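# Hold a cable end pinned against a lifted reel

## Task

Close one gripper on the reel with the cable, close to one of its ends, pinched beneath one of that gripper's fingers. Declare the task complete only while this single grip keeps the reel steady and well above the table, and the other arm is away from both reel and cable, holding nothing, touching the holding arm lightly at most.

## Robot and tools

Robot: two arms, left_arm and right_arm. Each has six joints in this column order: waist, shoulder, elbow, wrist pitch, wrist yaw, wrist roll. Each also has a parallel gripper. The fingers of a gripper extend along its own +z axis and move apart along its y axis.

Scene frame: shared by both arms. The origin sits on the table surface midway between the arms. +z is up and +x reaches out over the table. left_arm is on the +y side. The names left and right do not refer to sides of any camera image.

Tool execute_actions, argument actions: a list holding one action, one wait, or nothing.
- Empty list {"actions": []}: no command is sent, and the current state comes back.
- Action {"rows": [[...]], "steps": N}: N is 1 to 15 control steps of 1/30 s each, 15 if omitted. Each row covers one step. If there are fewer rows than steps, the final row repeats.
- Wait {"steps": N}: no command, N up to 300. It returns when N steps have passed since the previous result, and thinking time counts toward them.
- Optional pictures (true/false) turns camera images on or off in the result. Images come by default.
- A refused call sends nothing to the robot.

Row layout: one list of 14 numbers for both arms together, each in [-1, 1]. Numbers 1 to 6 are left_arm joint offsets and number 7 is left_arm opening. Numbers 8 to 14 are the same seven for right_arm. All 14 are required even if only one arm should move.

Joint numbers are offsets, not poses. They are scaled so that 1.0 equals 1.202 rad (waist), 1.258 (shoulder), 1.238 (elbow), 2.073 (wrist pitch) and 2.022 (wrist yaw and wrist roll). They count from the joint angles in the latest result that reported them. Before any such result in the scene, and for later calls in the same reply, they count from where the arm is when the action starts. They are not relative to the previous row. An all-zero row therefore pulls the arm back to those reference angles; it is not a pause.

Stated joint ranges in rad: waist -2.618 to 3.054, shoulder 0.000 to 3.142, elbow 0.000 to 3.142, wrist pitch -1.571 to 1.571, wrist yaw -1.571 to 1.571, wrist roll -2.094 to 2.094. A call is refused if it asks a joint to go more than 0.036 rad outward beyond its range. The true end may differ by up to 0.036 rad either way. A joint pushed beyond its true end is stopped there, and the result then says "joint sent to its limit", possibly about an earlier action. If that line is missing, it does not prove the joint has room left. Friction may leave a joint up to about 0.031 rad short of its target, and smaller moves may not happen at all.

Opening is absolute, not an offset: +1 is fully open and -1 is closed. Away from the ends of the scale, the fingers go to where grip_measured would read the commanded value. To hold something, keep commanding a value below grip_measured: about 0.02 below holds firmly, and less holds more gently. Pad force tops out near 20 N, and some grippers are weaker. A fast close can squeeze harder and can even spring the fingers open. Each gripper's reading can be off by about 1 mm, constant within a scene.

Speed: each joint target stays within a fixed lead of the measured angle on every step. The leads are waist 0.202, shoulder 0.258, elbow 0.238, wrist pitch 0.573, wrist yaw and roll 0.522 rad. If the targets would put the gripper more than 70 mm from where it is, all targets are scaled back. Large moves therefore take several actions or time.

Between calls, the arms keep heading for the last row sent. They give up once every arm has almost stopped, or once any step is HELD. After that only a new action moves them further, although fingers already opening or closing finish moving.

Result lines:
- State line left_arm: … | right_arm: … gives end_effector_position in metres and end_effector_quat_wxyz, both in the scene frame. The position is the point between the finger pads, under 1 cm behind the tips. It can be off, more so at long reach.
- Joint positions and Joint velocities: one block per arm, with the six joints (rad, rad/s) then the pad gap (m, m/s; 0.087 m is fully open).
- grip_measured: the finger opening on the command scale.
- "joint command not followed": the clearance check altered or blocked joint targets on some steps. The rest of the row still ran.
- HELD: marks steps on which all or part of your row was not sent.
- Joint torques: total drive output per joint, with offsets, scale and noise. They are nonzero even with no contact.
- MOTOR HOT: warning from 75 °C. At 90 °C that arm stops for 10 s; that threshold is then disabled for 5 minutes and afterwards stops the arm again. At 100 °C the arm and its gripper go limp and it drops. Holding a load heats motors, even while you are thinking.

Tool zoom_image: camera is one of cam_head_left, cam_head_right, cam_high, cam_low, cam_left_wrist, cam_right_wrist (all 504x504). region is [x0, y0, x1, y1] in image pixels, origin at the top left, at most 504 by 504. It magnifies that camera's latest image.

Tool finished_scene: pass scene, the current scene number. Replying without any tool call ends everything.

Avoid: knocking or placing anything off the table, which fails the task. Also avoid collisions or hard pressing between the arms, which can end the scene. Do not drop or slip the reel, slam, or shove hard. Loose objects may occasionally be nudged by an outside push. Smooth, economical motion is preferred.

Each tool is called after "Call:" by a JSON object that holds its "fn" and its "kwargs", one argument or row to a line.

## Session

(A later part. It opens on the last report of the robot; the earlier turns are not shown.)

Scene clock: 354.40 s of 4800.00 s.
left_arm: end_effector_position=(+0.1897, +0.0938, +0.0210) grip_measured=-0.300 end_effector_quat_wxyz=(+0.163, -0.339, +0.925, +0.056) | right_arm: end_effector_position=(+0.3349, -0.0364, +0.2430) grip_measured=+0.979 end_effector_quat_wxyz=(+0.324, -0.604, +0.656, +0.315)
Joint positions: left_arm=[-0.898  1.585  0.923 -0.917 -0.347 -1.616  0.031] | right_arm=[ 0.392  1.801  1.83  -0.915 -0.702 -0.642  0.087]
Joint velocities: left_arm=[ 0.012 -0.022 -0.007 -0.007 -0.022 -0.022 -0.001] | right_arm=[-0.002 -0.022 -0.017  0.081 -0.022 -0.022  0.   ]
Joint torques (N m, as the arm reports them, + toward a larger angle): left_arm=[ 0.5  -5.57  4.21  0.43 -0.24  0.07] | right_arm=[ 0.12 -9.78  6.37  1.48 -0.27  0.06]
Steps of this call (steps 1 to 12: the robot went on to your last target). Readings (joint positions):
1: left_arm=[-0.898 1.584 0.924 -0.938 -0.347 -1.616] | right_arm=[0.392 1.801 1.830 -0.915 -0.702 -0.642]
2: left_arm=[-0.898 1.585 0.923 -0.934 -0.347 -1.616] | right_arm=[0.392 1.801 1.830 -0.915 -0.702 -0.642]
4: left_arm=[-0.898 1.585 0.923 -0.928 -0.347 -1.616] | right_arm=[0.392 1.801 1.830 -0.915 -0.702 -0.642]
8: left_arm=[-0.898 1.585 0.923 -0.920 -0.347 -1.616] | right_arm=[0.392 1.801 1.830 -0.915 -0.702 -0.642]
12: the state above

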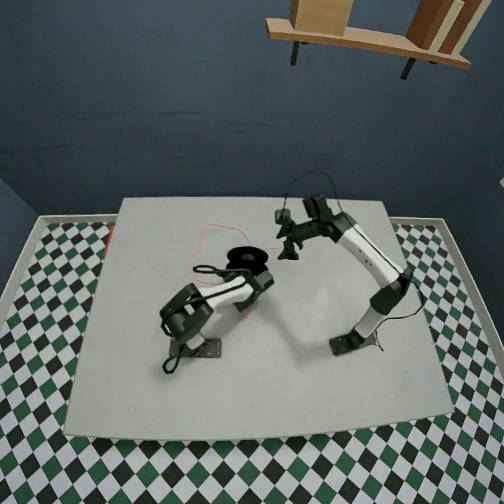

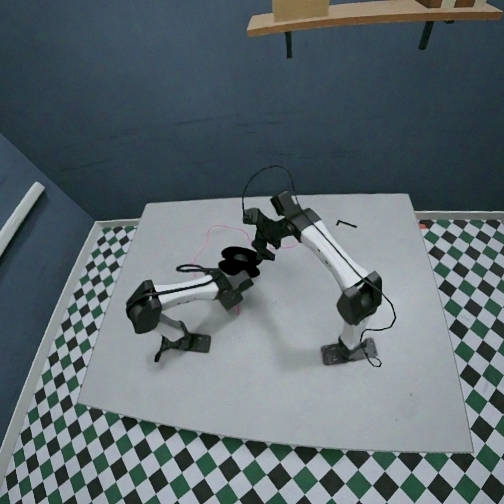

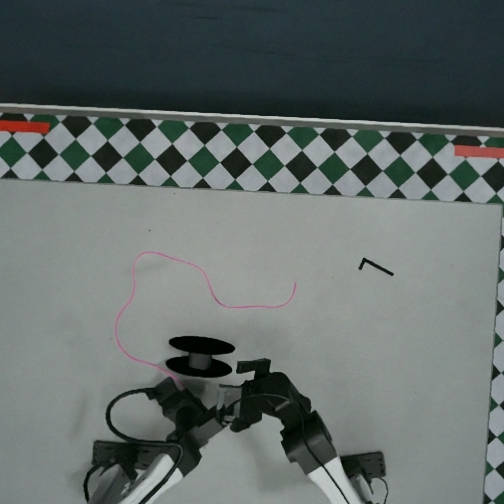

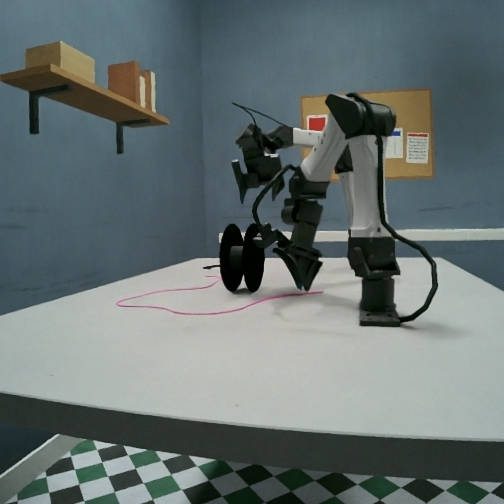

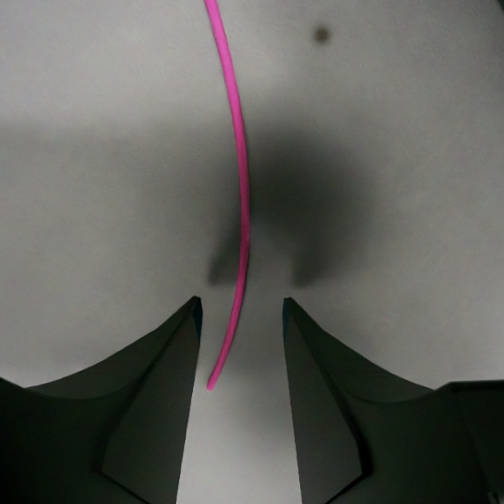

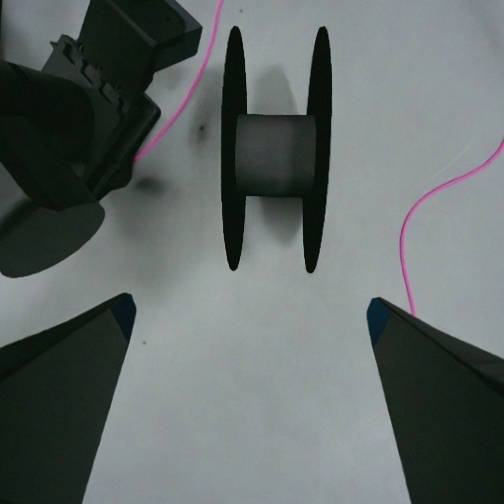

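Call:
{"fn": "execute_actions", "kwargs": {
  "actions": [
    {"rows": [[0,0.006,-0.01,0.006,0,0,-0.3, 0,0,0,0,0,0,1],[0,0.009,-0.015,0.009,0,0,-0.3, 0,0,0,0,0,0,1],[0,0.01,-0.018,0.012,0,0,-0.3, 0,0,0,0,0,0,1],[0,0.012,-0.021,0.015,0,0,-0.3, 0,0,0,0,0,0,1],[0,0.013,-0.024,0.017,0,0,-0.3, 0,0,0,0,0,0,1],[0,0.015,-0.027,0.019,0,0,-0.3, 0,0,0,0,0,0,1],[0,0.016,-0.03,0.021,0,0,-0.3, 0,0,0,0,0,0,1],[0,0.018,-0.033,0.023,0,0,-0.3, 0,0,0,0,0,0,1],[0,0.019,-0.0355,0.023,0,0,-0.3, 0,0,0,0,0,0,1]], "steps": 15}
  ],
  "pictures": false
}}

Call:
{"fn": "execute_actions", "kwargs": {
  "actions": [
    {"steps": 8}
  ]
}}

Call:
{"fn": "zoom_image", "kwargs": {
  "camera": "cam_low",
  "region": [270, 250, 340, 306]
}}

Scene clock: 363.43 s of 4800.00 s.
left_arm: end_effector_position=(+0.1889, +0.0948, +0.0133) grip_measured=-0.300 end_effector_quat_wxyz=(+0.163, -0.339, +0.925, +0.056) | right_arm: end_effector_position=(+0.3349, -0.0364, +0.2430) grip_measured=+0.979 end_effector_quat_wxyz=(+0.324, -0.604, +0.656, +0.315)
Joint positions: left_arm=[-0.898  1.594  0.899 -0.884 -0.347 -1.616  0.031] | right_arm=[ 0.392  1.801  1.83  -0.915 -0.702 -0.642  0.087]
Joint velocities: left_arm=[-0.012 -0.007 -0.017  0.066  0.051  0.037  0.001] | right_arm=[-0.007 -0.002  0.002 -0.007  0.051  0.007  0.   ]
Joint torques (N m, as the arm reports them, + toward a larger angle): left_arm=[ 0.49 -4.83  4.06  0.42 -0.24  0.05] | right_arm=[ 0.11 -9.78  6.38  1.48 -0.27  0.06]
Steps of this call (steps 1 to 30: the robot went on to your last target; steps 31 to 210: nothing new was sent; then 1.53 s passed at rest; steps 211 to 225: all 15 steps of this action). Readings (joint positions):
211: left_arm=[-0.898 1.585 0.923 -0.915 -0.347 -1.616] | right_arm=[0.392 1.801 1.830 -0.915 -0.702 -0.642]
212: left_arm=[-0.898 1.585 0.923 -0.915 -0.347 -1.616] | right_arm=[0.392 1.801 1.830 -0.915 -0.702 -0.642]
214: left_arm=[-0.898 1.585 0.923 -0.910 -0.347 -1.616] | right_arm=[0.392 1.801 1.830 -0.915 -0.702 -0.642]
218: left_arm=[-0.898 1.585 0.913 -0.892 -0.347 -1.616] | right_arm=[0.392 1.801 1.830 -0.915 -0.702 -0.642]
225: the state above

Scene clock: 363.70 s of 4800.00 s.
left_arm: end_effector_position=(+0.1895, +0.0940, +0.0133) grip_measured=-0.300 end_effector_quat_wxyz=(+0.164, -0.339, +0.925, +0.054) | right_arm: end_effector_position=(+0.3349, -0.0364, +0.2430) grip_measured=+0.979 end_effector_quat_wxyz=(+0.324, -0.604, +0.656, +0.315)
Joint positions: left_arm=[-0.898  1.594  0.899 -0.881 -0.347 -1.616  0.031] | right_arm=[ 0.392  1.801  1.83  -0.915 -0.702 -0.642  0.087]
Joint velocities: left_arm=[ 0.002 -0.012  0.002  0.037  0.007  0.051  0.   ] | right_arm=[-0.007 -0.017  0.002  0.007  0.11  -0.022 -0.   ]
Joint torques (N m, as the arm reports them, + toward a larger angle): left_arm=[ 0.67 -5.29  3.95  0.53 -0.24  0.1 ] | right_arm=[ 0.12 -9.77  6.37  1.49 -0.27  0.06]
Steps of this call (steps 1 to 8: the robot went on to your last target). Readings (joint positions):
1: left_arm=[-0.898 1.594 0.899 -0.884 -0.347 -1.616] | right_arm=[0.392 1.801 1.830 -0.915 -0.702 -0.642]
2: left_arm=[-0.898 1.594 0.899 -0.883 -0.347 -1.616] | right_arm=[0.392 1.801 1.830 -0.915 -0.702 -0.642]
4: left_arm=[-0.898 1.594 0.899 -0.882 -0.347 -1.616] | right_arm=[0.392 1.801 1.830 -0.915 -0.702 -0.642]
8: the state above

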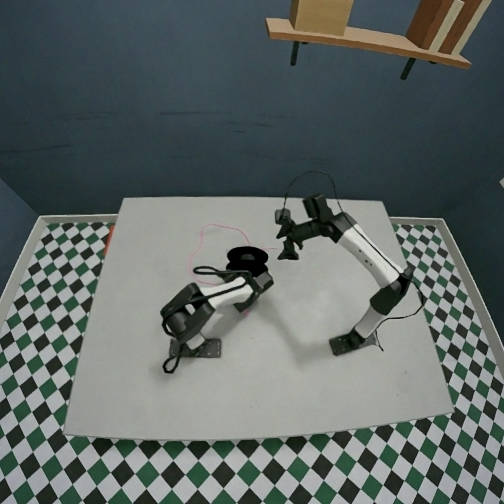

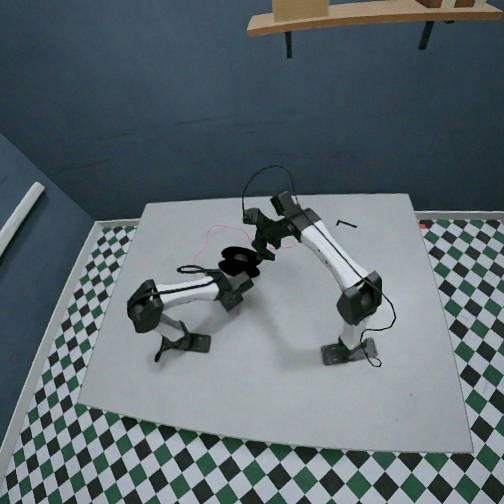

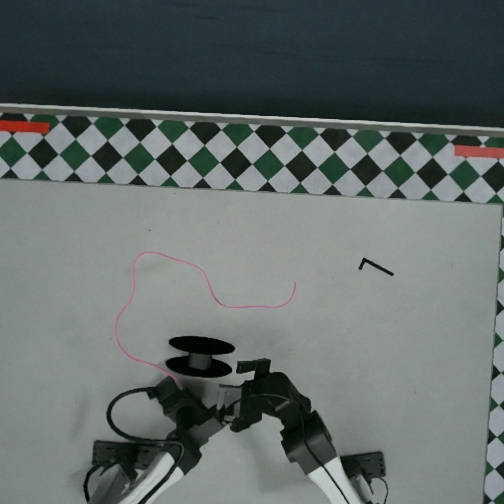

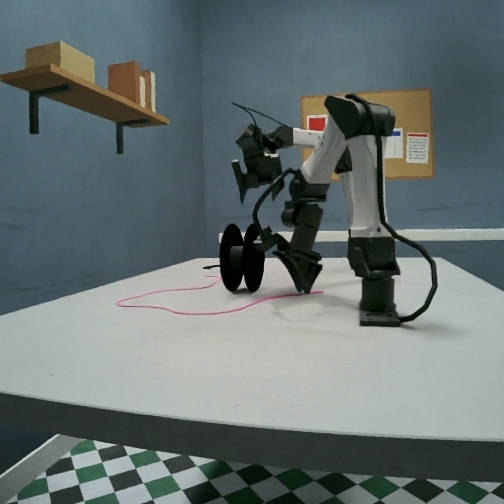

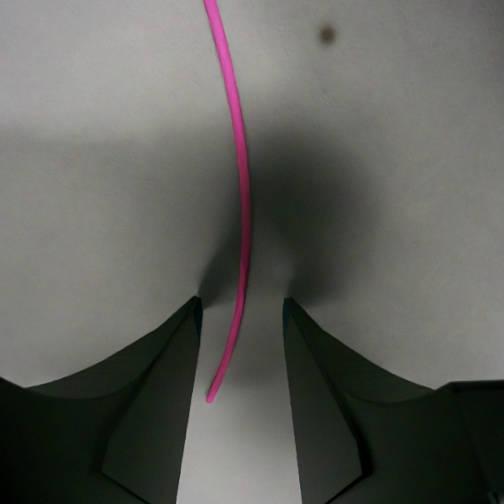

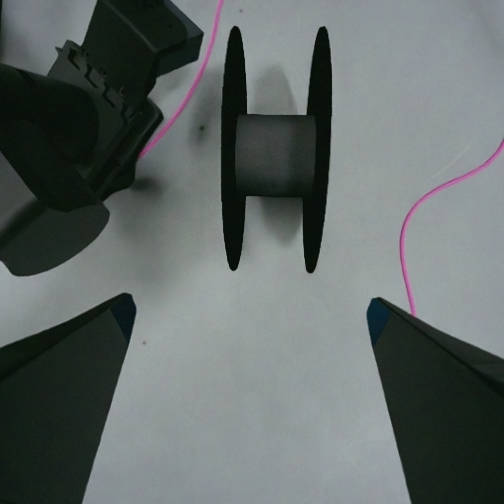

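Region (270, 250, 340, 306) of cam_low's 504x504 image, scaled by 7.200, with more detail than that image has; it fills the top 403 rows of this view, and the rest is white.

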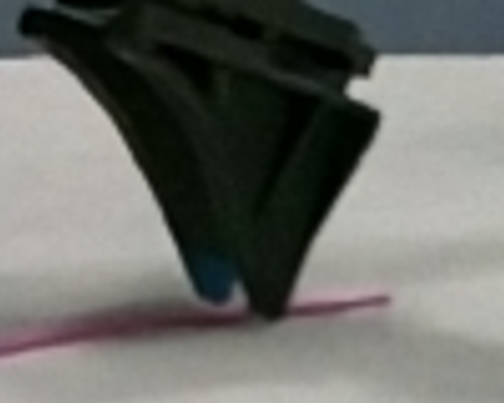

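Call:
{"fn": "execute_actions", "kwargs": {
  "actions": [
    {"rows": [[0,0.008,-0.012,0.005,0,0,-0.3, 0,0,0,0,0,0,1],[0,0.01,-0.016,0.006,0,0,-0.3, 0,0,0,0,0,0,1],[0,0.012,-0.019,0.008,0,0,-0.3, 0,0,0,0,0,0,1],[0,0.012,-0.021,0.009,0,0,-0.3, 0,0,0,0,0,0,1],[0,0.012,-0.023,0.01,0,0,-0.3, 0,0,0,0,0,0,1],[0,0.012,-0.025,0.011,0,0,-0.3, 0,0,0,0,0,0,1],[0,0.012,-0.026,0.011,0,0,-0.3, 0,0,0,0,0,0,1]], "steps": 15}
  ]
}}

Call:
{"fn": "zoom_image", "kwargs": {
  "camera": "cam_low",
  "region": [270, 250, 340, 306]
}}

Scene clock: 368.50 s of 4800.00 s.
left_arm: end_effector_position=(+0.1912, +0.0918, +0.0134) grip_measured=-0.300 end_effector_quat_wxyz=(+0.165, -0.340, +0.925, +0.049) | right_arm: end_effector_position=(+0.3349, -0.0364, +0.2430) grip_measured=+0.979 end_effector_quat_wxyz=(+0.324, -0.604, +0.656, +0.315)
Joint positions: left_arm=[-0.898  1.594  0.899 -0.87  -0.347 -1.616  0.031] | right_arm=[ 0.392  1.801  1.83  -0.915 -0.702 -0.642  0.087]
Joint velocities: left_arm=[-0.007  0.002 -0.002  0.051  0.051  0.022  0.001] | right_arm=[ 0.007  0.007 -0.012 -0.095 -0.022 -0.095  0.001]
Joint torques (N m, as the arm reports them, + toward a larger angle): left_arm=[ 0.44 -5.12  2.93  0.45 -0.23  0.05] | right_arm=[ 0.12 -9.78  6.38  1.48 -0.27  0.06]
Steps of this call (steps 1 to 15: the robot went on to your last target; steps 16 to 129: nothing new was sent; steps 130 to 144: all 15 steps of this action). Readings (joint positions):
130: left_arm=[-0.898 1.594 0.899 -0.880 -0.347 -1.616] | right_arm=[0.392 1.801 1.830 -0.915 -0.702 -0.642]
131: left_arm=[-0.898 1.594 0.899 -0.880 -0.347 -1.616] | right_arm=[0.392 1.801 1.830 -0.915 -0.702 -0.642]
133: left_arm=[-0.898 1.594 0.899 -0.878 -0.347 -1.616] | right_arm=[0.392 1.801 1.830 -0.915 -0.702 -0.642]
137: left_arm=[-0.898 1.594 0.899 -0.873 -0.347 -1.616] | right_arm=[0.392 1.801 1.830 -0.915 -0.702 -0.642]
144: the state above

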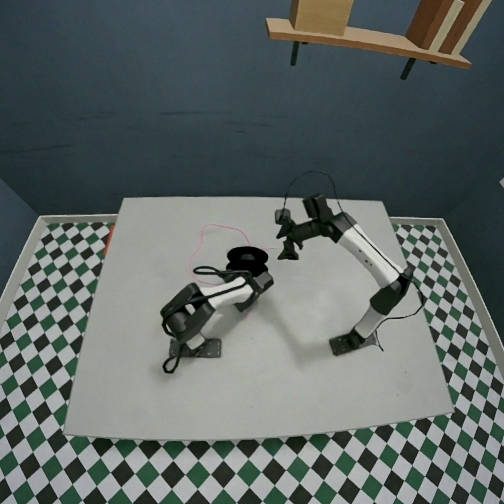

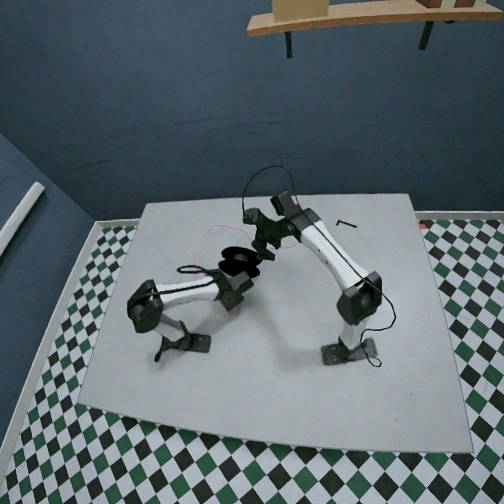

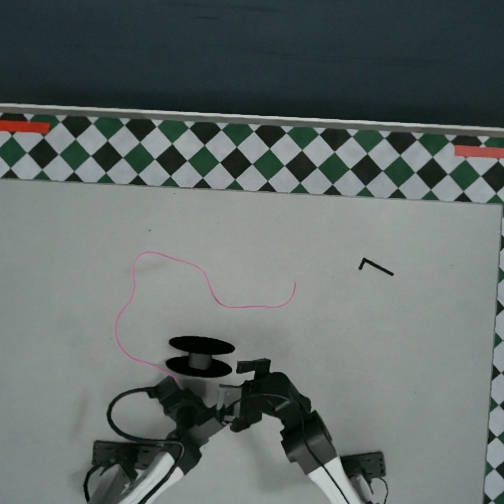

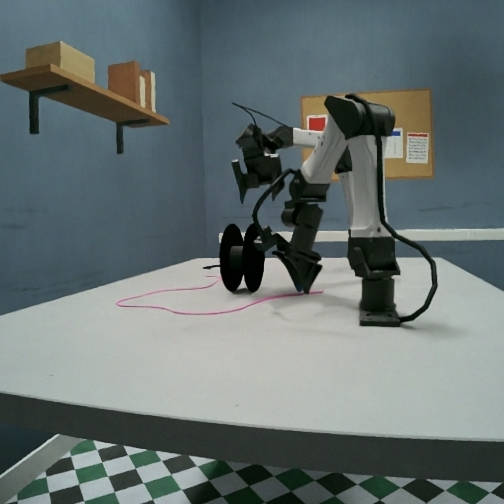

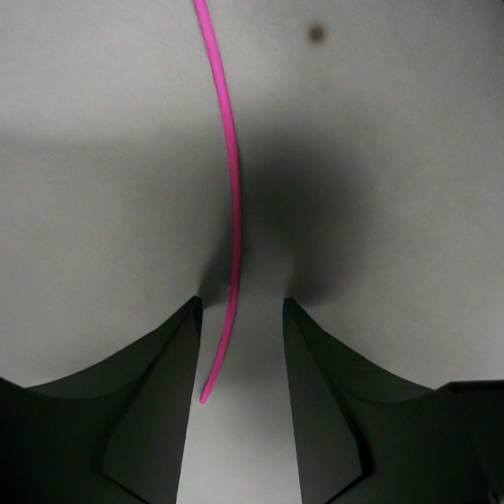

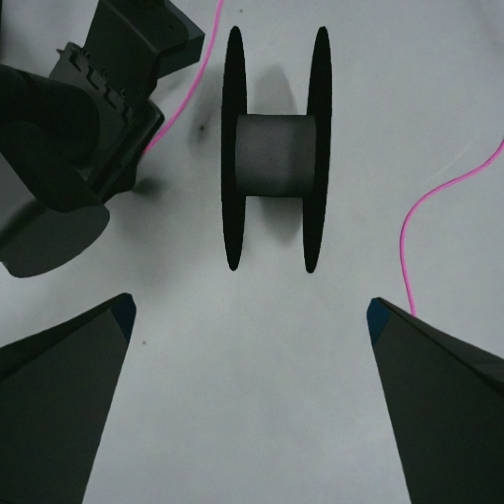

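Region (270, 250, 340, 306) of cam_low's 504x504 image, scaled by 7.200, with more detail than that image has; it fills the top 403 rows of this view, and the rest is white.

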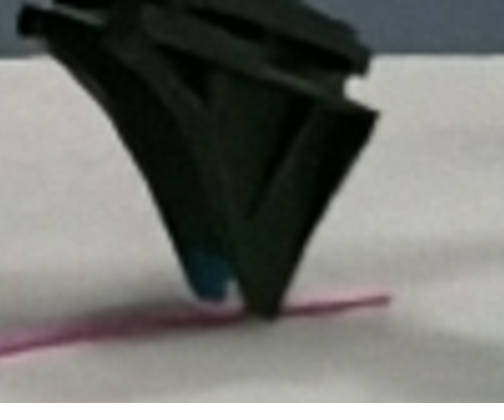

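Call:
{"fn": "execute_actions", "kwargs": {
  "actions": [
    {"rows": [[0,0.01,-0.02,0.004,0,0,-0.3, 0,0,0,0,0,0,1],[0,0.012,-0.026,0.004,0,0,-0.3, 0,0,0,0,0,0,1],[0,0.012,-0.028,0.004,0,0,-0.3, 0,0,0,0,0,0,1],[0,0.012,-0.029,0.004,0,0,-0.3, 0,0,0,0,0,0,1],[0,0.012,-0.03,0.004,0,0,-0.3, 0,0,0,0,0,0,1]], "steps": 15}
  ]
}}

Call:
{"fn": "zoom_image", "kwargs": {
  "camera": "cam_low",
  "region": [270, 250, 340, 306]
}}

Scene clock: 372.47 s of 4800.00 s.
left_arm: end_effector_position=(+0.1904, +0.0929, +0.0116) grip_measured=-0.300 end_effector_quat_wxyz=(+0.165, -0.340, +0.925, +0.050) | right_arm: end_effector_position=(+0.3349, -0.0364, +0.2430) grip_measured=+0.979 end_effector_quat_wxyz=(+0.324, -0.604, +0.656, +0.315)
Joint positions: left_arm=[-0.898  1.594  0.891 -0.864 -0.347 -1.617  0.031] | right_arm=[ 0.392  1.801  1.83  -0.915 -0.702 -0.642  0.087]
Joint velocities: left_arm=[-0.002 -0.027  0.002  0.022 -0.066  0.007  0.   ] | right_arm=[ 0.007 -0.007 -0.002  0.022 -0.037 -0.007  0.001]
Joint torques (N m, as the arm reports them, + toward a larger angle): left_arm=[ 0.63 -5.02  3.15  0.38 -0.3   0.03] | right_arm=[ 0.12 -9.78  6.38  1.48 -0.27  0.06]
Steps of this call (steps 1 to 15: the robot went on to your last target; steps 16 to 104: nothing new was sent; steps 105 to 119: all 15 steps of this action). Readings (joint positions):
105: left_arm=[-0.898 1.594 0.899 -0.869 -0.347 -1.616] | right_arm=[0.392 1.801 1.830 -0.915 -0.702 -0.642]
106: left_arm=[-0.898 1.594 0.899 -0.869 -0.347 -1.616] | right_arm=[0.392 1.801 1.830 -0.915 -0.702 -0.642]
108: left_arm=[-0.898 1.594 0.894 -0.867 -0.347 -1.616] | right_arm=[0.392 1.801 1.830 -0.915 -0.702 -0.642]
112: left_arm=[-0.898 1.594 0.891 -0.864 -0.347 -1.617] | right_arm=[0.392 1.801 1.830 -0.915 -0.702 -0.642]
119: the state above

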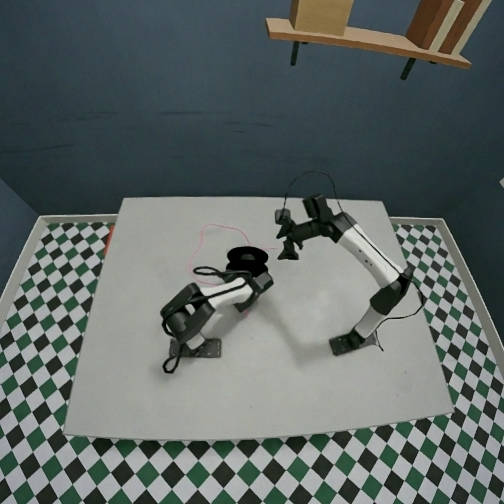

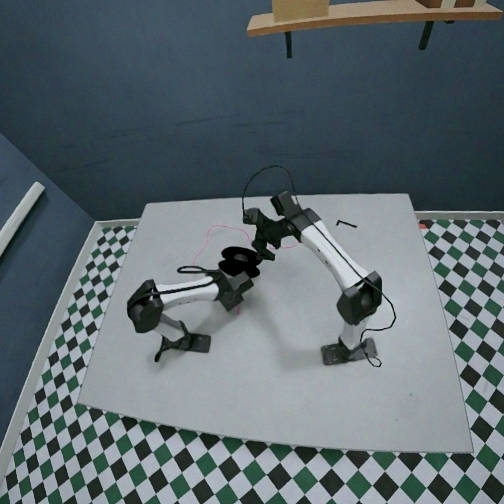

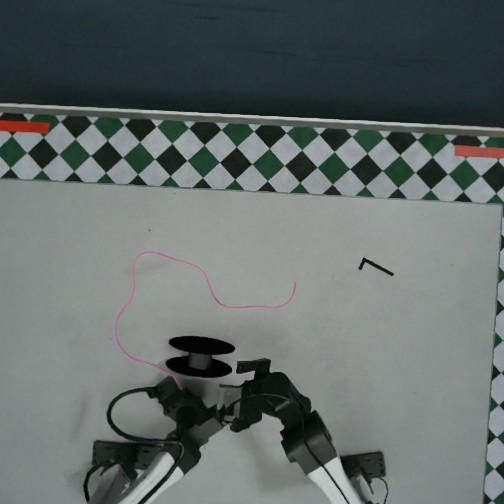

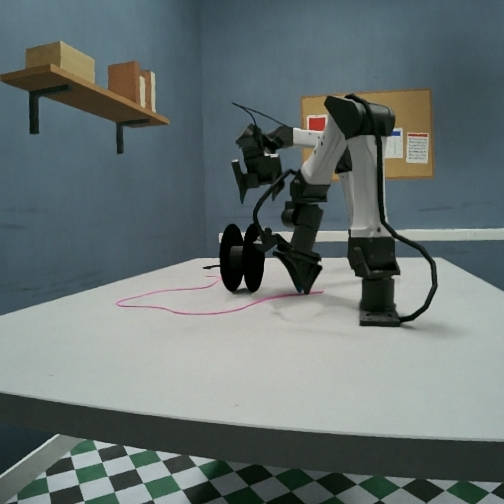

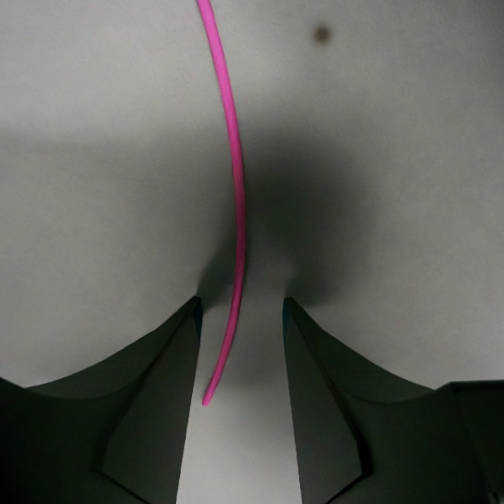

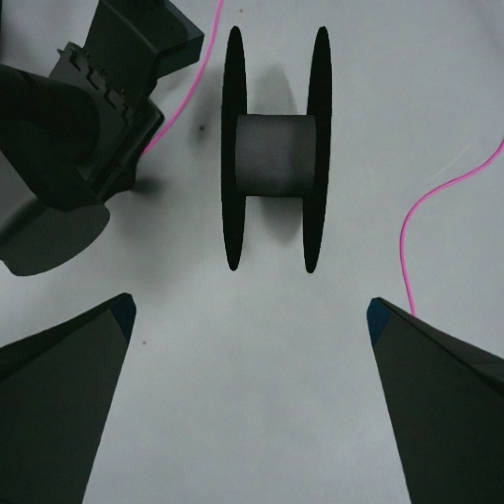

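Region (270, 250, 340, 306) of cam_low's 504x504 image, scaled by 7.200, with more detail than that image has; it fills the top 403 rows of this view, and the rest is white.

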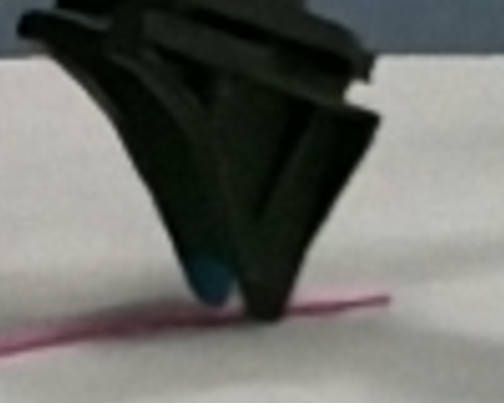

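Call:
{"fn": "execute_actions", "kwargs": {
  "actions": [
    {"rows": [[0,0.012,-0.023,0,0,0,-0.34, 0,0,0,0,0,0,1],[0,0.012,-0.023,0,0,0,-0.39, 0,0,0,0,0,0,1],[0,0.012,-0.023,0,0,0,-0.44, 0,0,0,0,0,0,1],[0,0.012,-0.023,0,0,0,-0.49, 0,0,0,0,0,0,1],[0,0.012,-0.023,0,0,0,-0.54, 0,0,0,0,0,0,1],[0,0.012,-0.023,0,0,0,-0.59, 0,0,0,0,0,0,1],[0,0.012,-0.023,0,0,0,-0.64, 0,0,0,0,0,0,1],[0,0.012,-0.023,0,0,0,-0.68, 0,0,0,0,0,0,1],[0,0.012,-0.023,0,0,0,-0.72, 0,0,0,0,0,0,1],[0,0.012,-0.023,0,0,0,-0.76, 0,0,0,0,0,0,1],[0,0.012,-0.023,0,0,0,-0.79, 0,0,0,0,0,0,1],[0,0.012,-0.023,0,0,0,-0.82, 0,0,0,0,0,0,1],[0,0.012,-0.023,0,0,0,-0.84, 0,0,0,0,0,0,1],[0,0.012,-0.023,0,0,0,-0.85, 0,0,0,0,0,0,1],[0,0.012,-0.023,0,0,0,-0.86, 0,0,0,0,0,0,1]], "steps": 15}
  ]
}}

Call:
{"fn": "zoom_image", "kwargs": {
  "camera": "cam_low",
  "region": [270, 250, 340, 306]
}}

Scene clock: 379.27 s of 4800.00 s.
left_arm: end_effector_position=(+0.1885, +0.0954, +0.0116) grip_measured=-0.855 end_effector_quat_wxyz=(+0.163, -0.339, +0.925, +0.056) | right_arm: end_effector_position=(+0.3349, -0.0364, +0.2430) grip_measured=+0.979 end_effector_quat_wxyz=(+0.324, -0.604, +0.656, +0.315)
Joint positions: left_arm=[-0.898  1.594  0.891 -0.876 -0.347 -1.616  0.006] | right_arm=[ 0.392  1.801  1.83  -0.915 -0.702 -0.642  0.087]
Joint velocities: left_arm=[ 0.007  0.017  0.012  0.007 -0.007  0.066 -0.01 ] | right_arm=[ 0.012 -0.007 -0.002 -0.022  0.007  0.022 -0.   ]
Joint torques (N m, as the arm reports them, + toward a larger angle): left_arm=[ 0.54 -5.15  3.16  0.48 -0.27  0.03] | right_arm=[ 0.11 -9.78  6.37  1.48 -0.26  0.06]
Steps of this call (steps 1 to 15: the robot went on to your last target; steps 16 to 189: nothing new was sent; steps 190 to 204: all 15 steps of this action). Readings (joint positions):
190: left_arm=[-0.898 1.594 0.891 -0.865 -0.347 -1.617] | right_arm=[0.392 1.801 1.830 -0.915 -0.702 -0.642]
191: left_arm=[-0.898 1.594 0.891 -0.868 -0.347 -1.616] | right_arm=[0.392 1.801 1.830 -0.915 -0.702 -0.642]
193: left_arm=[-0.898 1.594 0.891 -0.875 -0.347 -1.616] | right_arm=[0.392 1.801 1.830 -0.915 -0.702 -0.642]
197: left_arm=[-0.898 1.594 0.891 -0.876 -0.347 -1.616] | right_arm=[0.392 1.801 1.830 -0.915 -0.702 -0.642]
204: the state above

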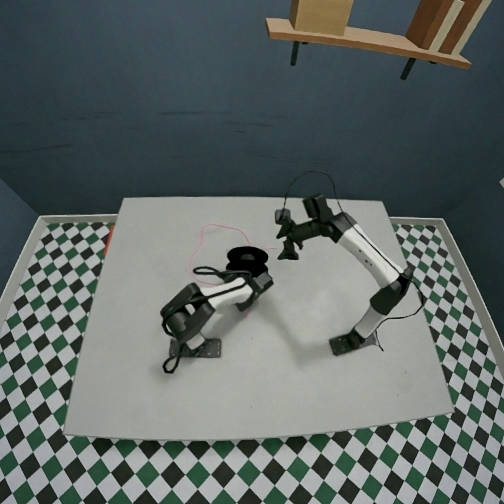

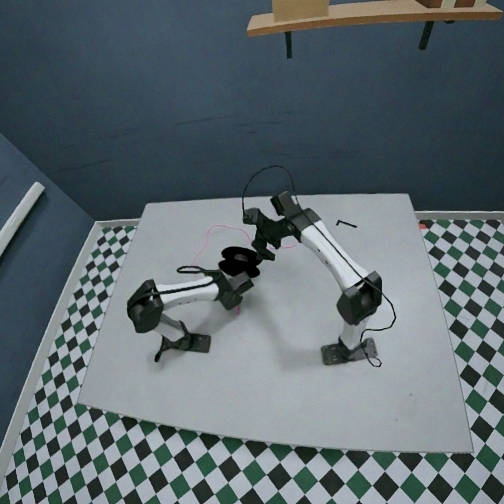

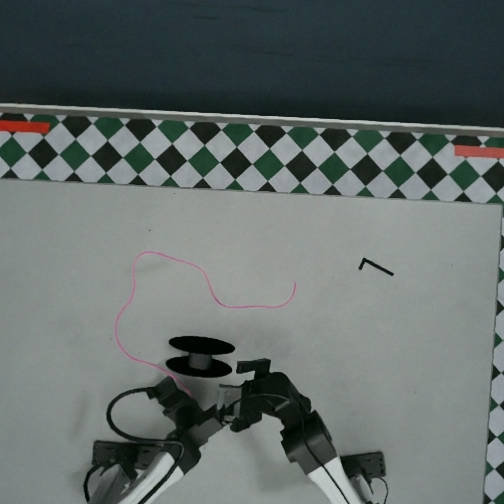

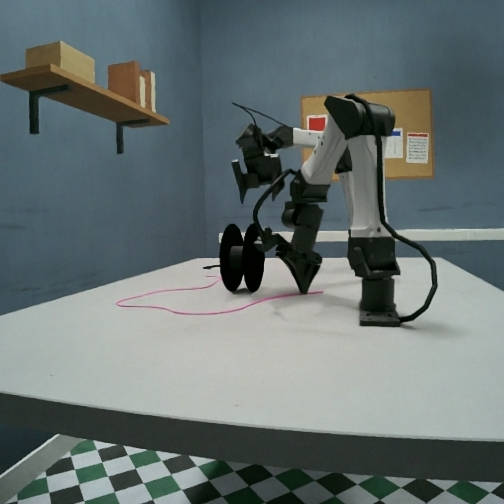

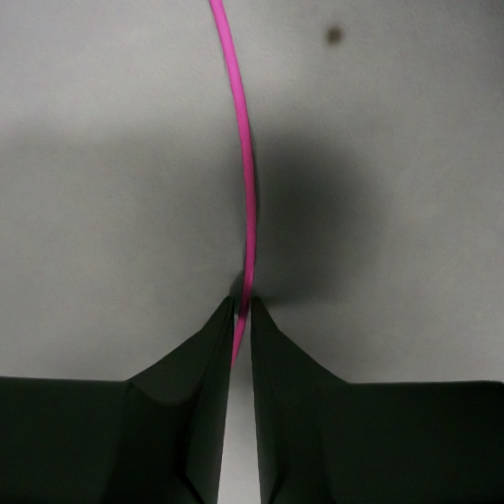

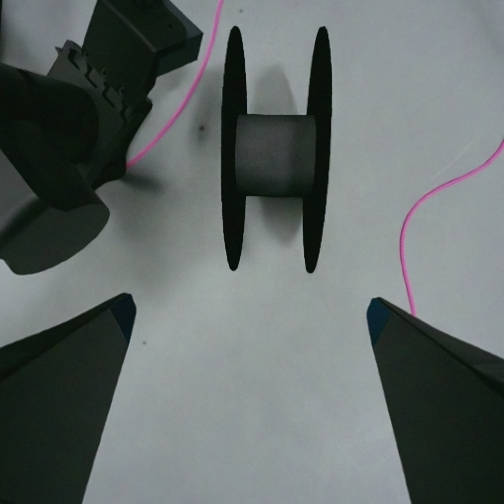

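Region (270, 250, 340, 306) of cam_low's 504x504 image, scaled by 7.200, with more detail than that image has; it fills the top 403 rows of this view, and the rest is white.

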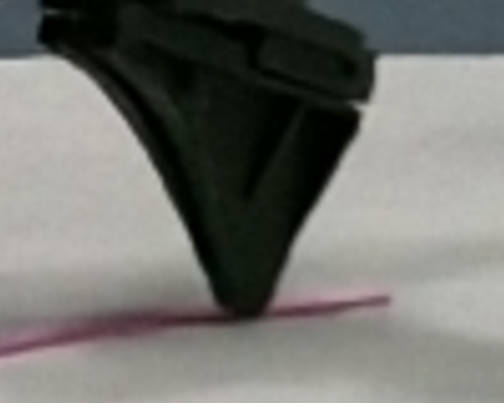

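Call:
{"fn": "execute_actions", "kwargs": {
  "actions": []
}}

Scene clock: 390.23 s of 4800.00 s.
left_arm: end_effector_position=(+0.1885, +0.0954, +0.0116) grip_measured=-0.860 end_effector_quat_wxyz=(+0.163, -0.339, +0.925, +0.056) | right_arm: end_effector_position=(+0.3349, -0.0364, +0.2430) grip_measured=+0.979 end_effector_quat_wxyz=(+0.324, -0.604, +0.656, +0.315)
Joint positions: left_arm=[-0.898  1.594  0.891 -0.876 -0.347 -1.616  0.006] | right_arm=[ 0.392  1.801  1.83  -0.915 -0.702 -0.642  0.087]
Joint velocities: left_arm=[-0.012  0.002  0.002  0.037 -0.007  0.022  0.001] | right_arm=[-0.007 -0.007  0.012  0.066  0.022  0.007  0.   ]
Joint torques (N m, as the arm reports them, + toward a larger angle): left_arm=[ 0.33 -5.05  3.13  0.44 -0.21  0.04] | right_arm=[ 0.12 -9.78  6.38  1.48 -0.27  0.06]
Steps of this call (steps 1 to 15: the robot went on to your last target; steps 16 to 200: nothing new was sent; then 4.30 s passed at rest). Readings (joint positions):
1: left_arm=[-0.898 1.594 0.891 -0.876 -0.347 -1.616] | right_arm=[0.392 1.801 1.830 -0.915 -0.702 -0.642]
2: left_arm=[-0.898 1.594 0.891 -0.876 -0.347 -1.616] | right_arm=[0.392 1.801 1.830 -0.915 -0.702 -0.642]
4: left_arm=[-0.898 1.594 0.891 -0.876 -0.347 -1.616] | right_arm=[0.392 1.801 1.830 -0.915 -0.702 -0.642]
8: left_arm=[-0.898 1.594 0.891 -0.876 -0.347 -1.616] | right_arm=[0.392 1.801 1.830 -0.915 -0.702 -0.642]
200: the state above
All arms were judged still, so your last target was given up. Only a new action makes them travel on or press farther. Fingers that are still opening or closing keep moving.

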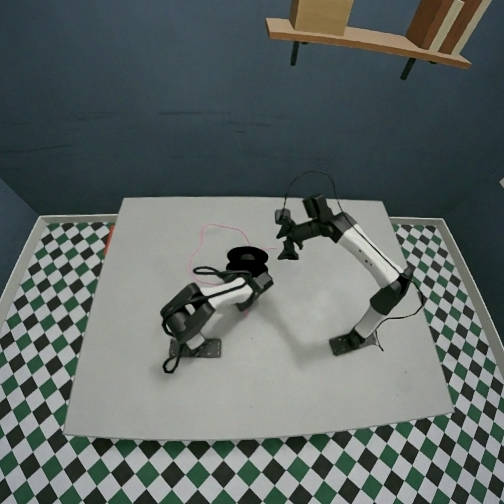

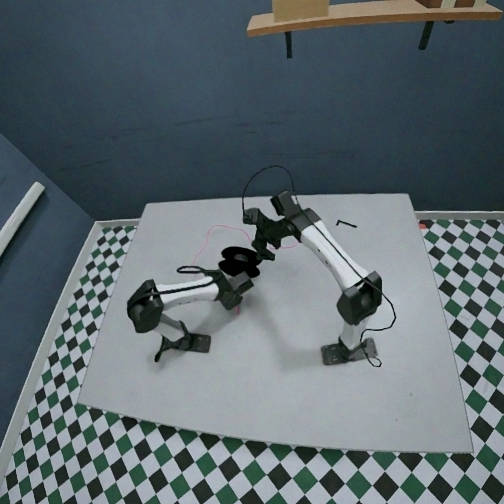

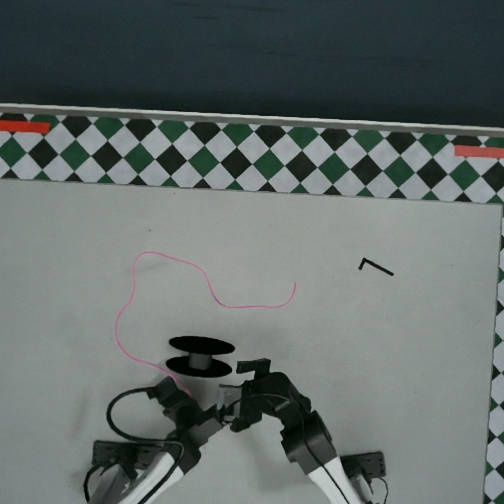

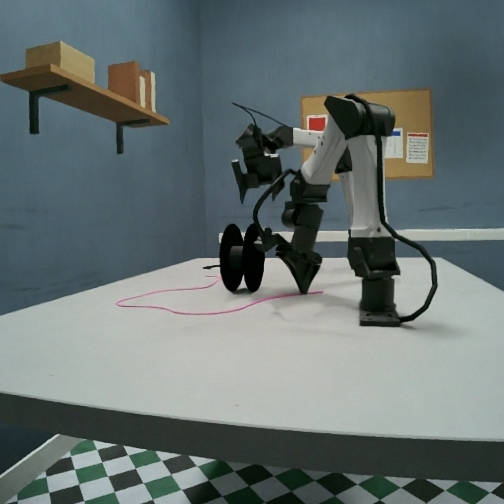

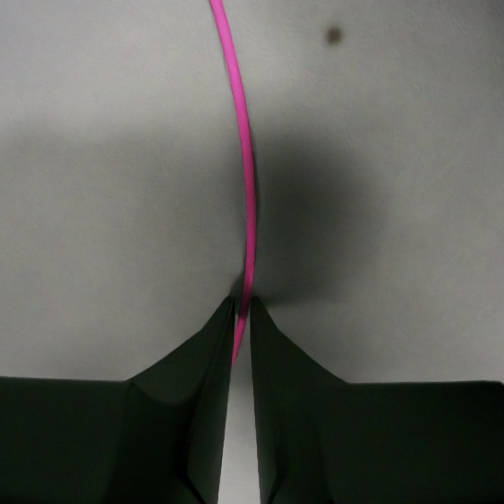

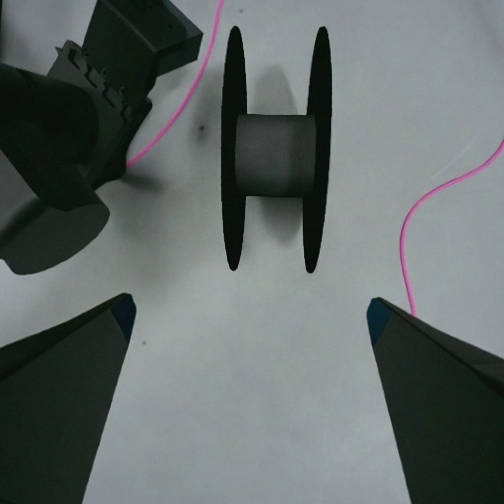

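Call:
{"fn": "execute_actions", "kwargs": {
  "actions": [
    {"rows": [[0,0,0,0,0,0,-0.87,0,0,0,0,0,0,1],[0,0,0,0,0,0,-0.88,0,0,0,0,0,0,1],[0,0,0,0,0,0,-0.89,0,0,0,0,0,0,1],[0,0,0,0,0,0,-0.9,0,0,0,0,0,0,1],[0,0,0,0,0,0,-0.905,0,0,0,0,0,0,1],[0,0,0,0,0,0,-0.91,0,0,0,0,0,0,1],[0,0,0,0,0,0,-0.915,0,0,0,0,0,0,1],[0,0,0,0,0,0,-0.92,0,0,0,0,0,0,1],[0,0,0,0,0,0,-0.925,0,0,0,0,0,0,1],[0,0,0,0,0,0,-0.93,0,0,0,0,0,0,1],[0,0,0,0,0,0,-0.935,0,0,0,0,0,0,1],[0,0,0,0,0,0,-0.94,0,0,0,0,0,0,1]], "steps": 15}
  ]
}}

Scene clock: 395.10 s of 4800.00 s.
left_arm: end_effector_position=(+0.1882, +0.0957, +0.0116) grip_measured=-0.939 end_effector_quat_wxyz=(+0.163, -0.339, +0.925, +0.057) | right_arm: end_effector_position=(+0.3349, -0.0364, +0.2430) grip_measured=+0.979 end_effector_quat_wxyz=(+0.324, -0.604, +0.656, +0.315)
Joint positions: left_arm=[-0.898  1.594  0.891 -0.878 -0.347 -1.616  0.003] | right_arm=[ 0.392  1.801  1.83  -0.915 -0.702 -0.642  0.087]
Joint velocities: left_arm=[-0.017  0.002 -0.007  0.022  0.022 -0.095 -0.001] | right_arm=[ 0.002  0.022 -0.017  0.066  0.007  0.037 -0.   ]
Joint torques (N m, as the arm reports them, + toward a larger angle): left_arm=[ 0.34 -6.47  5.52  0.34 -0.3   0.05] | right_arm=[ 0.13 -9.78  6.38  1.48 -0.27  0.06]
Steps of this call (steps 1 to 131: nothing new was sent; steps 132 to 146: all 15 steps of this action). Readings (joint positions):
132: left_arm=[-0.898 1.594 0.891 -0.877 -0.347 -1.616] | right_arm=[0.392 1.801 1.830 -0.915 -0.702 -0.642]
133: left_arm=[-0.898 1.594 0.891 -0.878 -0.347 -1.616] | right_arm=[0.392 1.801 1.830 -0.915 -0.702 -0.642]
135: left_arm=[-0.898 1.594 0.891 -0.878 -0.347 -1.616] | right_arm=[0.392 1.801 1.830 -0.915 -0.702 -0.642]
139: left_arm=[-0.898 1.594 0.891 -0.878 -0.347 -1.616] | right_arm=[0.392 1.801 1.830 -0.915 -0.702 -0.642]
146: the state above

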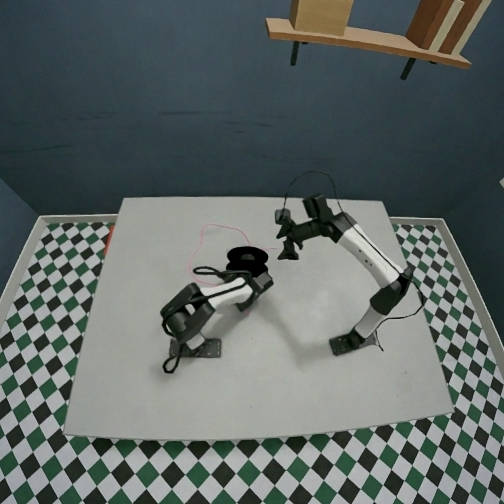

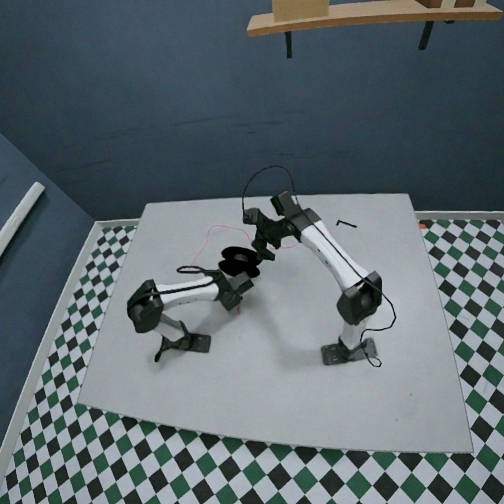

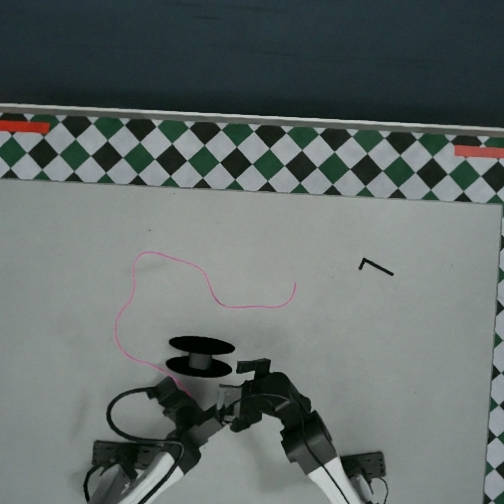

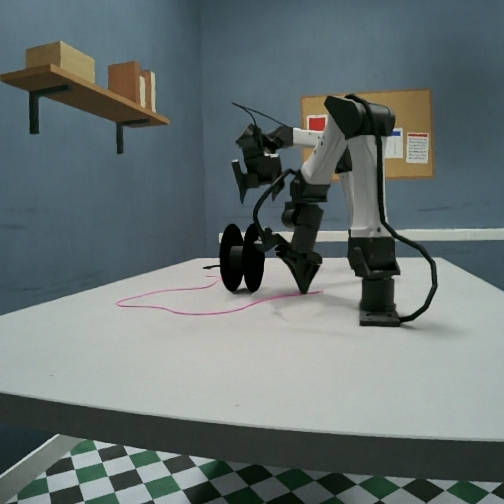

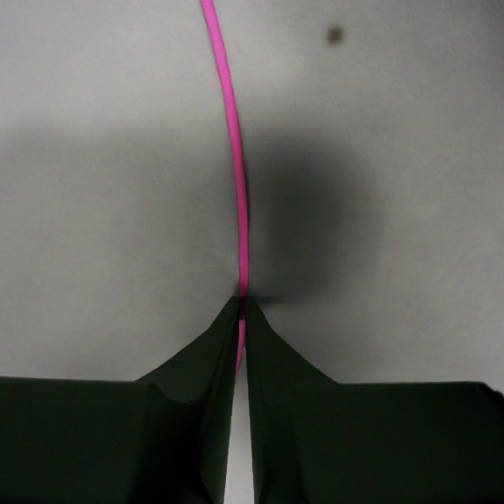

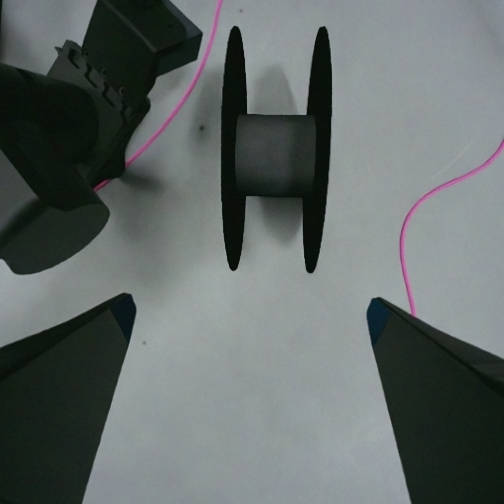

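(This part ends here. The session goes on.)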